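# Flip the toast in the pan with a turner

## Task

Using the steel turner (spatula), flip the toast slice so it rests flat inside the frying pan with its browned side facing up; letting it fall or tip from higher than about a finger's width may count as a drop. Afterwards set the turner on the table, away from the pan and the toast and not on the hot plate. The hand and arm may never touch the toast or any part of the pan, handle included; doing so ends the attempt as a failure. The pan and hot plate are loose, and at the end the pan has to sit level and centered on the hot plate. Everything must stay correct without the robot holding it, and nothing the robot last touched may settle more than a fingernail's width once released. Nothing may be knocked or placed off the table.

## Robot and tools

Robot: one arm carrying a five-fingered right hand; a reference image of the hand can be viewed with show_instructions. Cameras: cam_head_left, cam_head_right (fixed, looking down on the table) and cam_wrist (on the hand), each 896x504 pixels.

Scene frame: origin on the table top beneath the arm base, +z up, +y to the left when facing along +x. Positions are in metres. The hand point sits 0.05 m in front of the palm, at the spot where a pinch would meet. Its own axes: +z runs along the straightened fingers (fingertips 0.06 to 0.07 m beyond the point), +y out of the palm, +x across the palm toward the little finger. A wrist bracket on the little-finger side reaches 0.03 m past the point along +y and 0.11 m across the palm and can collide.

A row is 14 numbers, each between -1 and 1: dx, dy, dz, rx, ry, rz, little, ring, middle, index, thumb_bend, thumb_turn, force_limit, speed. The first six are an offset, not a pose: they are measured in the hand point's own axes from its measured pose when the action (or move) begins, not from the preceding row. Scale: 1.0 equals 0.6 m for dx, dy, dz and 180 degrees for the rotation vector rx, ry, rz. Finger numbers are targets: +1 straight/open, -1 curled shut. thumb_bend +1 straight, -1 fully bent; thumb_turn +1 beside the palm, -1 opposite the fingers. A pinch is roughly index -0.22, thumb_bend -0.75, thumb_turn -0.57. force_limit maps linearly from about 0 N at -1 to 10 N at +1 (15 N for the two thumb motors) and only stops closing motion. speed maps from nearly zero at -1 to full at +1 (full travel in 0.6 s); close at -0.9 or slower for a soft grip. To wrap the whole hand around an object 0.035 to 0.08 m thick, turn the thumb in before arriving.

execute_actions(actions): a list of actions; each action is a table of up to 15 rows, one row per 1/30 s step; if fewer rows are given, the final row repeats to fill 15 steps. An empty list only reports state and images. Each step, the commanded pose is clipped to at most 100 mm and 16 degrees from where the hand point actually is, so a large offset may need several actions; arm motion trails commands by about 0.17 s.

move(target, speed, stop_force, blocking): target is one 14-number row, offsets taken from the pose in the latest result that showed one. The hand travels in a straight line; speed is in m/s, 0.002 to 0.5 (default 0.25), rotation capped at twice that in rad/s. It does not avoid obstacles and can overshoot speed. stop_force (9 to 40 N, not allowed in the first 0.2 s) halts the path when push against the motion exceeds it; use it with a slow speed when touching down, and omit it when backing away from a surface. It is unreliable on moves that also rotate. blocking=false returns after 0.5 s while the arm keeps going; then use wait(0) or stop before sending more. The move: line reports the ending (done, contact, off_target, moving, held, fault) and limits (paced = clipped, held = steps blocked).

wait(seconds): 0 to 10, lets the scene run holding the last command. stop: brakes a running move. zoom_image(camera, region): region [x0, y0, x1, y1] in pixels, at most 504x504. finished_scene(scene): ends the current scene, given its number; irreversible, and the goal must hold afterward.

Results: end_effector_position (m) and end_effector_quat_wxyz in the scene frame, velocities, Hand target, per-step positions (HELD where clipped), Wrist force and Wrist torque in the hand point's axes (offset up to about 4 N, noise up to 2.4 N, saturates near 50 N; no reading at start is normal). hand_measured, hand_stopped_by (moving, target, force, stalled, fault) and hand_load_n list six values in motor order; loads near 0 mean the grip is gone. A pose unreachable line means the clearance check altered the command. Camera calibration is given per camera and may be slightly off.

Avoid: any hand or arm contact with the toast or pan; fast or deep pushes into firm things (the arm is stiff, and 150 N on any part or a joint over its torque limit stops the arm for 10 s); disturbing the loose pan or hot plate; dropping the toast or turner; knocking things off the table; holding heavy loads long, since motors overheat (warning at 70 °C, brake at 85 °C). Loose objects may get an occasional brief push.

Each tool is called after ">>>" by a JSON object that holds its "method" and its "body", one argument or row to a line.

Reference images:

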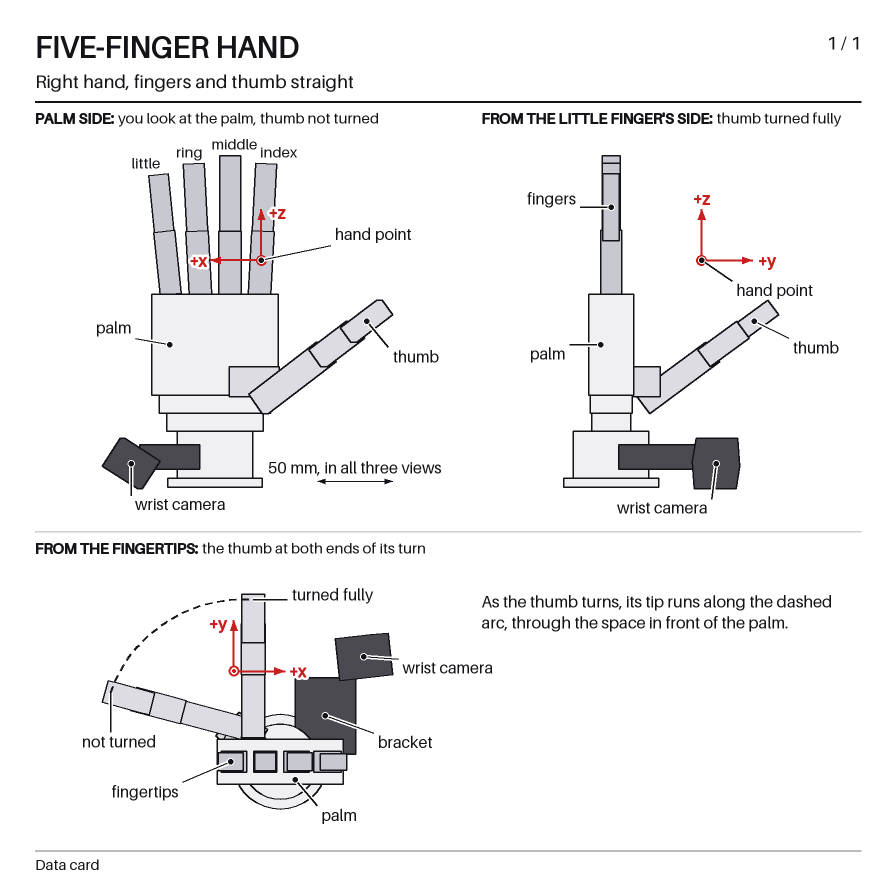

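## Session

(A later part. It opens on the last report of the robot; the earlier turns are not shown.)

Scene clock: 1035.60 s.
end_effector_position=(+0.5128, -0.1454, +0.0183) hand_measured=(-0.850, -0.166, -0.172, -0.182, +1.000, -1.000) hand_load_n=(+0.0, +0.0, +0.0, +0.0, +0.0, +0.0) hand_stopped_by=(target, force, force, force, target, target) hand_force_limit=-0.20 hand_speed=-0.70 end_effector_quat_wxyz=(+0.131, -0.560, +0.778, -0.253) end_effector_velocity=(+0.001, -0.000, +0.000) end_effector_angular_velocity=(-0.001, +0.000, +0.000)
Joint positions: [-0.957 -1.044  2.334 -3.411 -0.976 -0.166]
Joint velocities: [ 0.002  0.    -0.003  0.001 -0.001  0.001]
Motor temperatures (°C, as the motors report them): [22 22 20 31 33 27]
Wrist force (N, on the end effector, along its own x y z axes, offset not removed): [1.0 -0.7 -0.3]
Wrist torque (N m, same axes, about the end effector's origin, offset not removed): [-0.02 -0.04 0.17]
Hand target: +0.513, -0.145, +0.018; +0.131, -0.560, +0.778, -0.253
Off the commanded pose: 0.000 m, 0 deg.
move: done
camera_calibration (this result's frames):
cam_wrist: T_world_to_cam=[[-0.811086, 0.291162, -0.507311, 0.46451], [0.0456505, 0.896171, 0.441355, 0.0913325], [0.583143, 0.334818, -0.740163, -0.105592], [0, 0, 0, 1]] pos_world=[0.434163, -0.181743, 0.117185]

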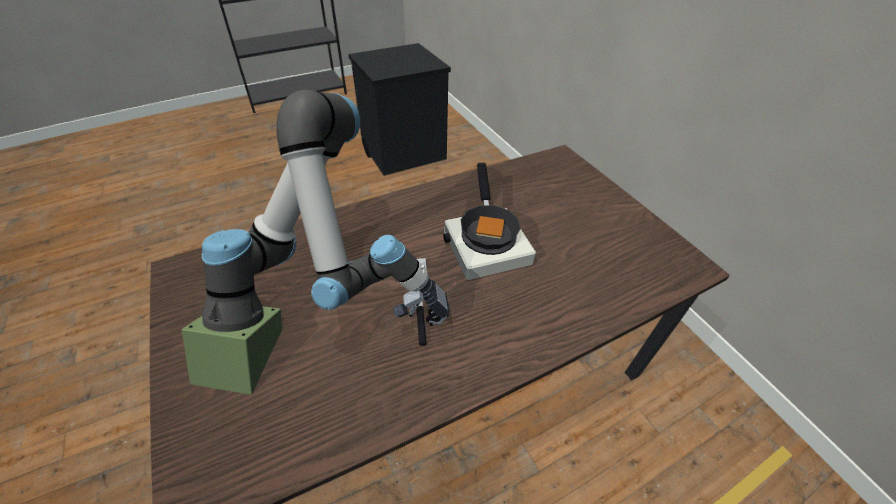

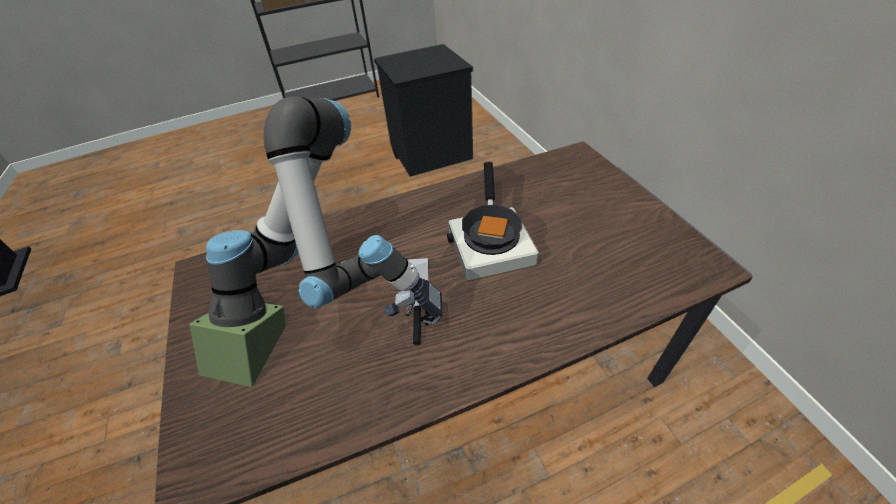

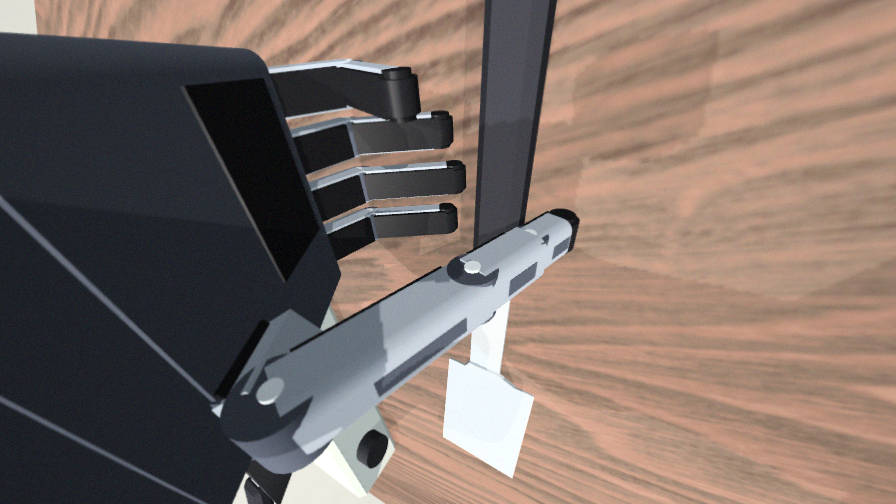

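>>> {"method": "move", "body": {
  "target": [0.0107,-0.072,-0.1117,0,0,0,-0.85,-0.7,-0.62,-0.62,1,-1,-0.2,-0.7],
  "speed": 0.1
}}

>>> {"method": "zoom_image", "body": {
  "camera": "cam_head_right",
  "region": [360,150,580,360]
}}

Scene clock: 1038.77 s.
end_effector_position=(+0.5127, -0.1453, +0.0982) hand_measured=(-0.850, -0.166, -0.172, -0.182, +1.000, -1.000) hand_load_n=(+0.0, +0.0, +0.0, +0.0, +0.0, +0.0) hand_stopped_by=(target, force, force, force, target, target) hand_force_limit=-0.20 hand_speed=-0.70 end_effector_quat_wxyz=(+0.131, -0.560, +0.778, -0.253) end_effector_velocity=(-0.000, -0.000, +0.002) end_effector_angular_velocity=(+0.001, +0.001, -0.001)
Joint positions: [-1.047 -1.276  2.33  -3.119 -0.931 -0.261]
Joint velocities: [-0.002 -0.005 -0.001  0.009  0.    -0.003]
Motor temperatures (°C, as the motors report them): [22 22 20 31 33 27]
Wrist force (N, on the end effector, along its own x y z axes, offset not removed): [1.7 1.5 -1.0]
Wrist torque (N m, same axes, about the end effector's origin, offset not removed): [0.40 -0.12 0.39]
Hand target: +0.513, -0.145, +0.098; +0.131, -0.560, +0.778, -0.253
Off the commanded pose: 0.000 m, 0 deg.
move: done
camera_calibration (this result's frames):
cam_wrist: T_world_to_cam=[[-0.811057, 0.291141, -0.507369, 0.504998], [0.0456671, 0.896213, 0.441268, 0.0560565], [0.583182, 0.334723, -0.740175, -0.0464556], [0, 0, 0, 1]] pos_world=[0.434114, -0.181714, 0.197099]

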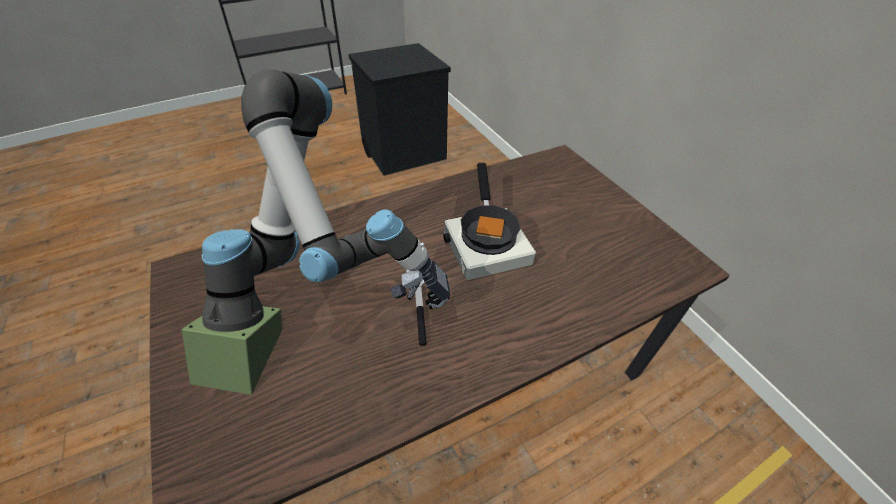

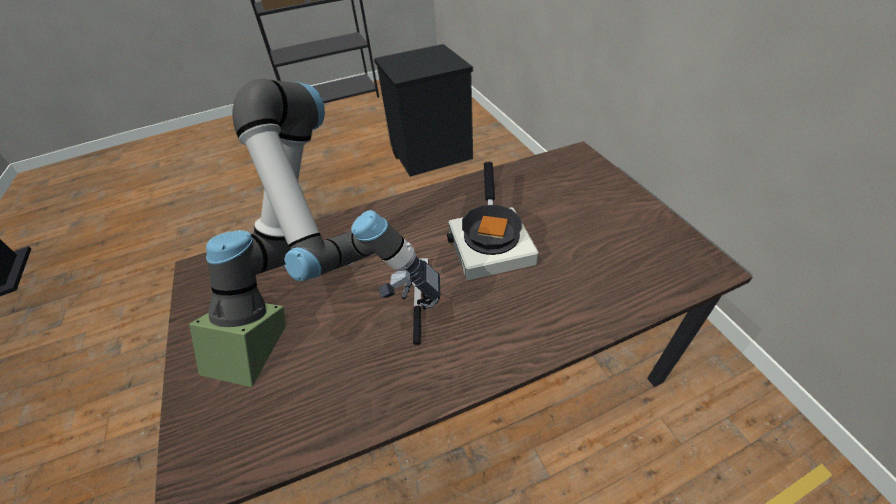

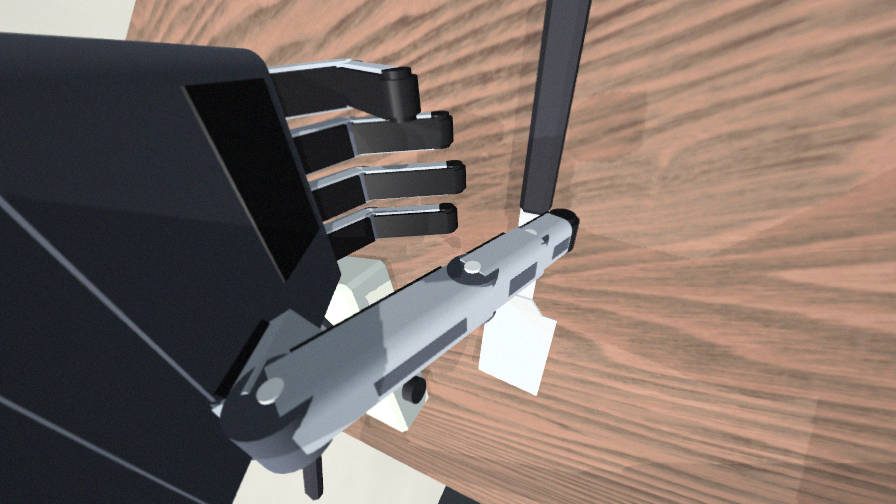

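Region (360, 150, 580, 360) of cam_head_right's 896x504 image, scaled by 2.291, with more detail than that image has; it fills the top 481 rows of this view, and the rest is white.

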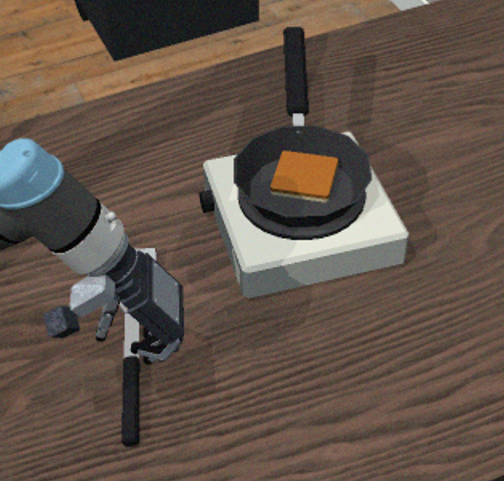

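>>> {"method": "zoom_image", "body": {
  "camera": "cam_head_left",
  "region": [440,190,540,280]
}}

Region (440, 190, 540, 280) of cam_head_left's 896x504 image, scaled by 5.040, with more detail than that image has; it fills the top 454 rows of this view, and the rest is white.

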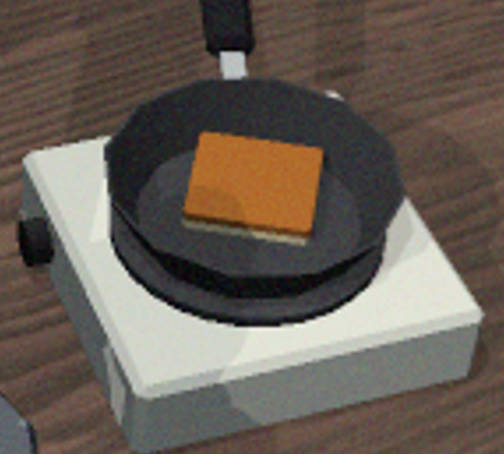

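>>> {"method": "finished_scene", "body": {
  "scene": 1
}}

The scene is finished: the task was done.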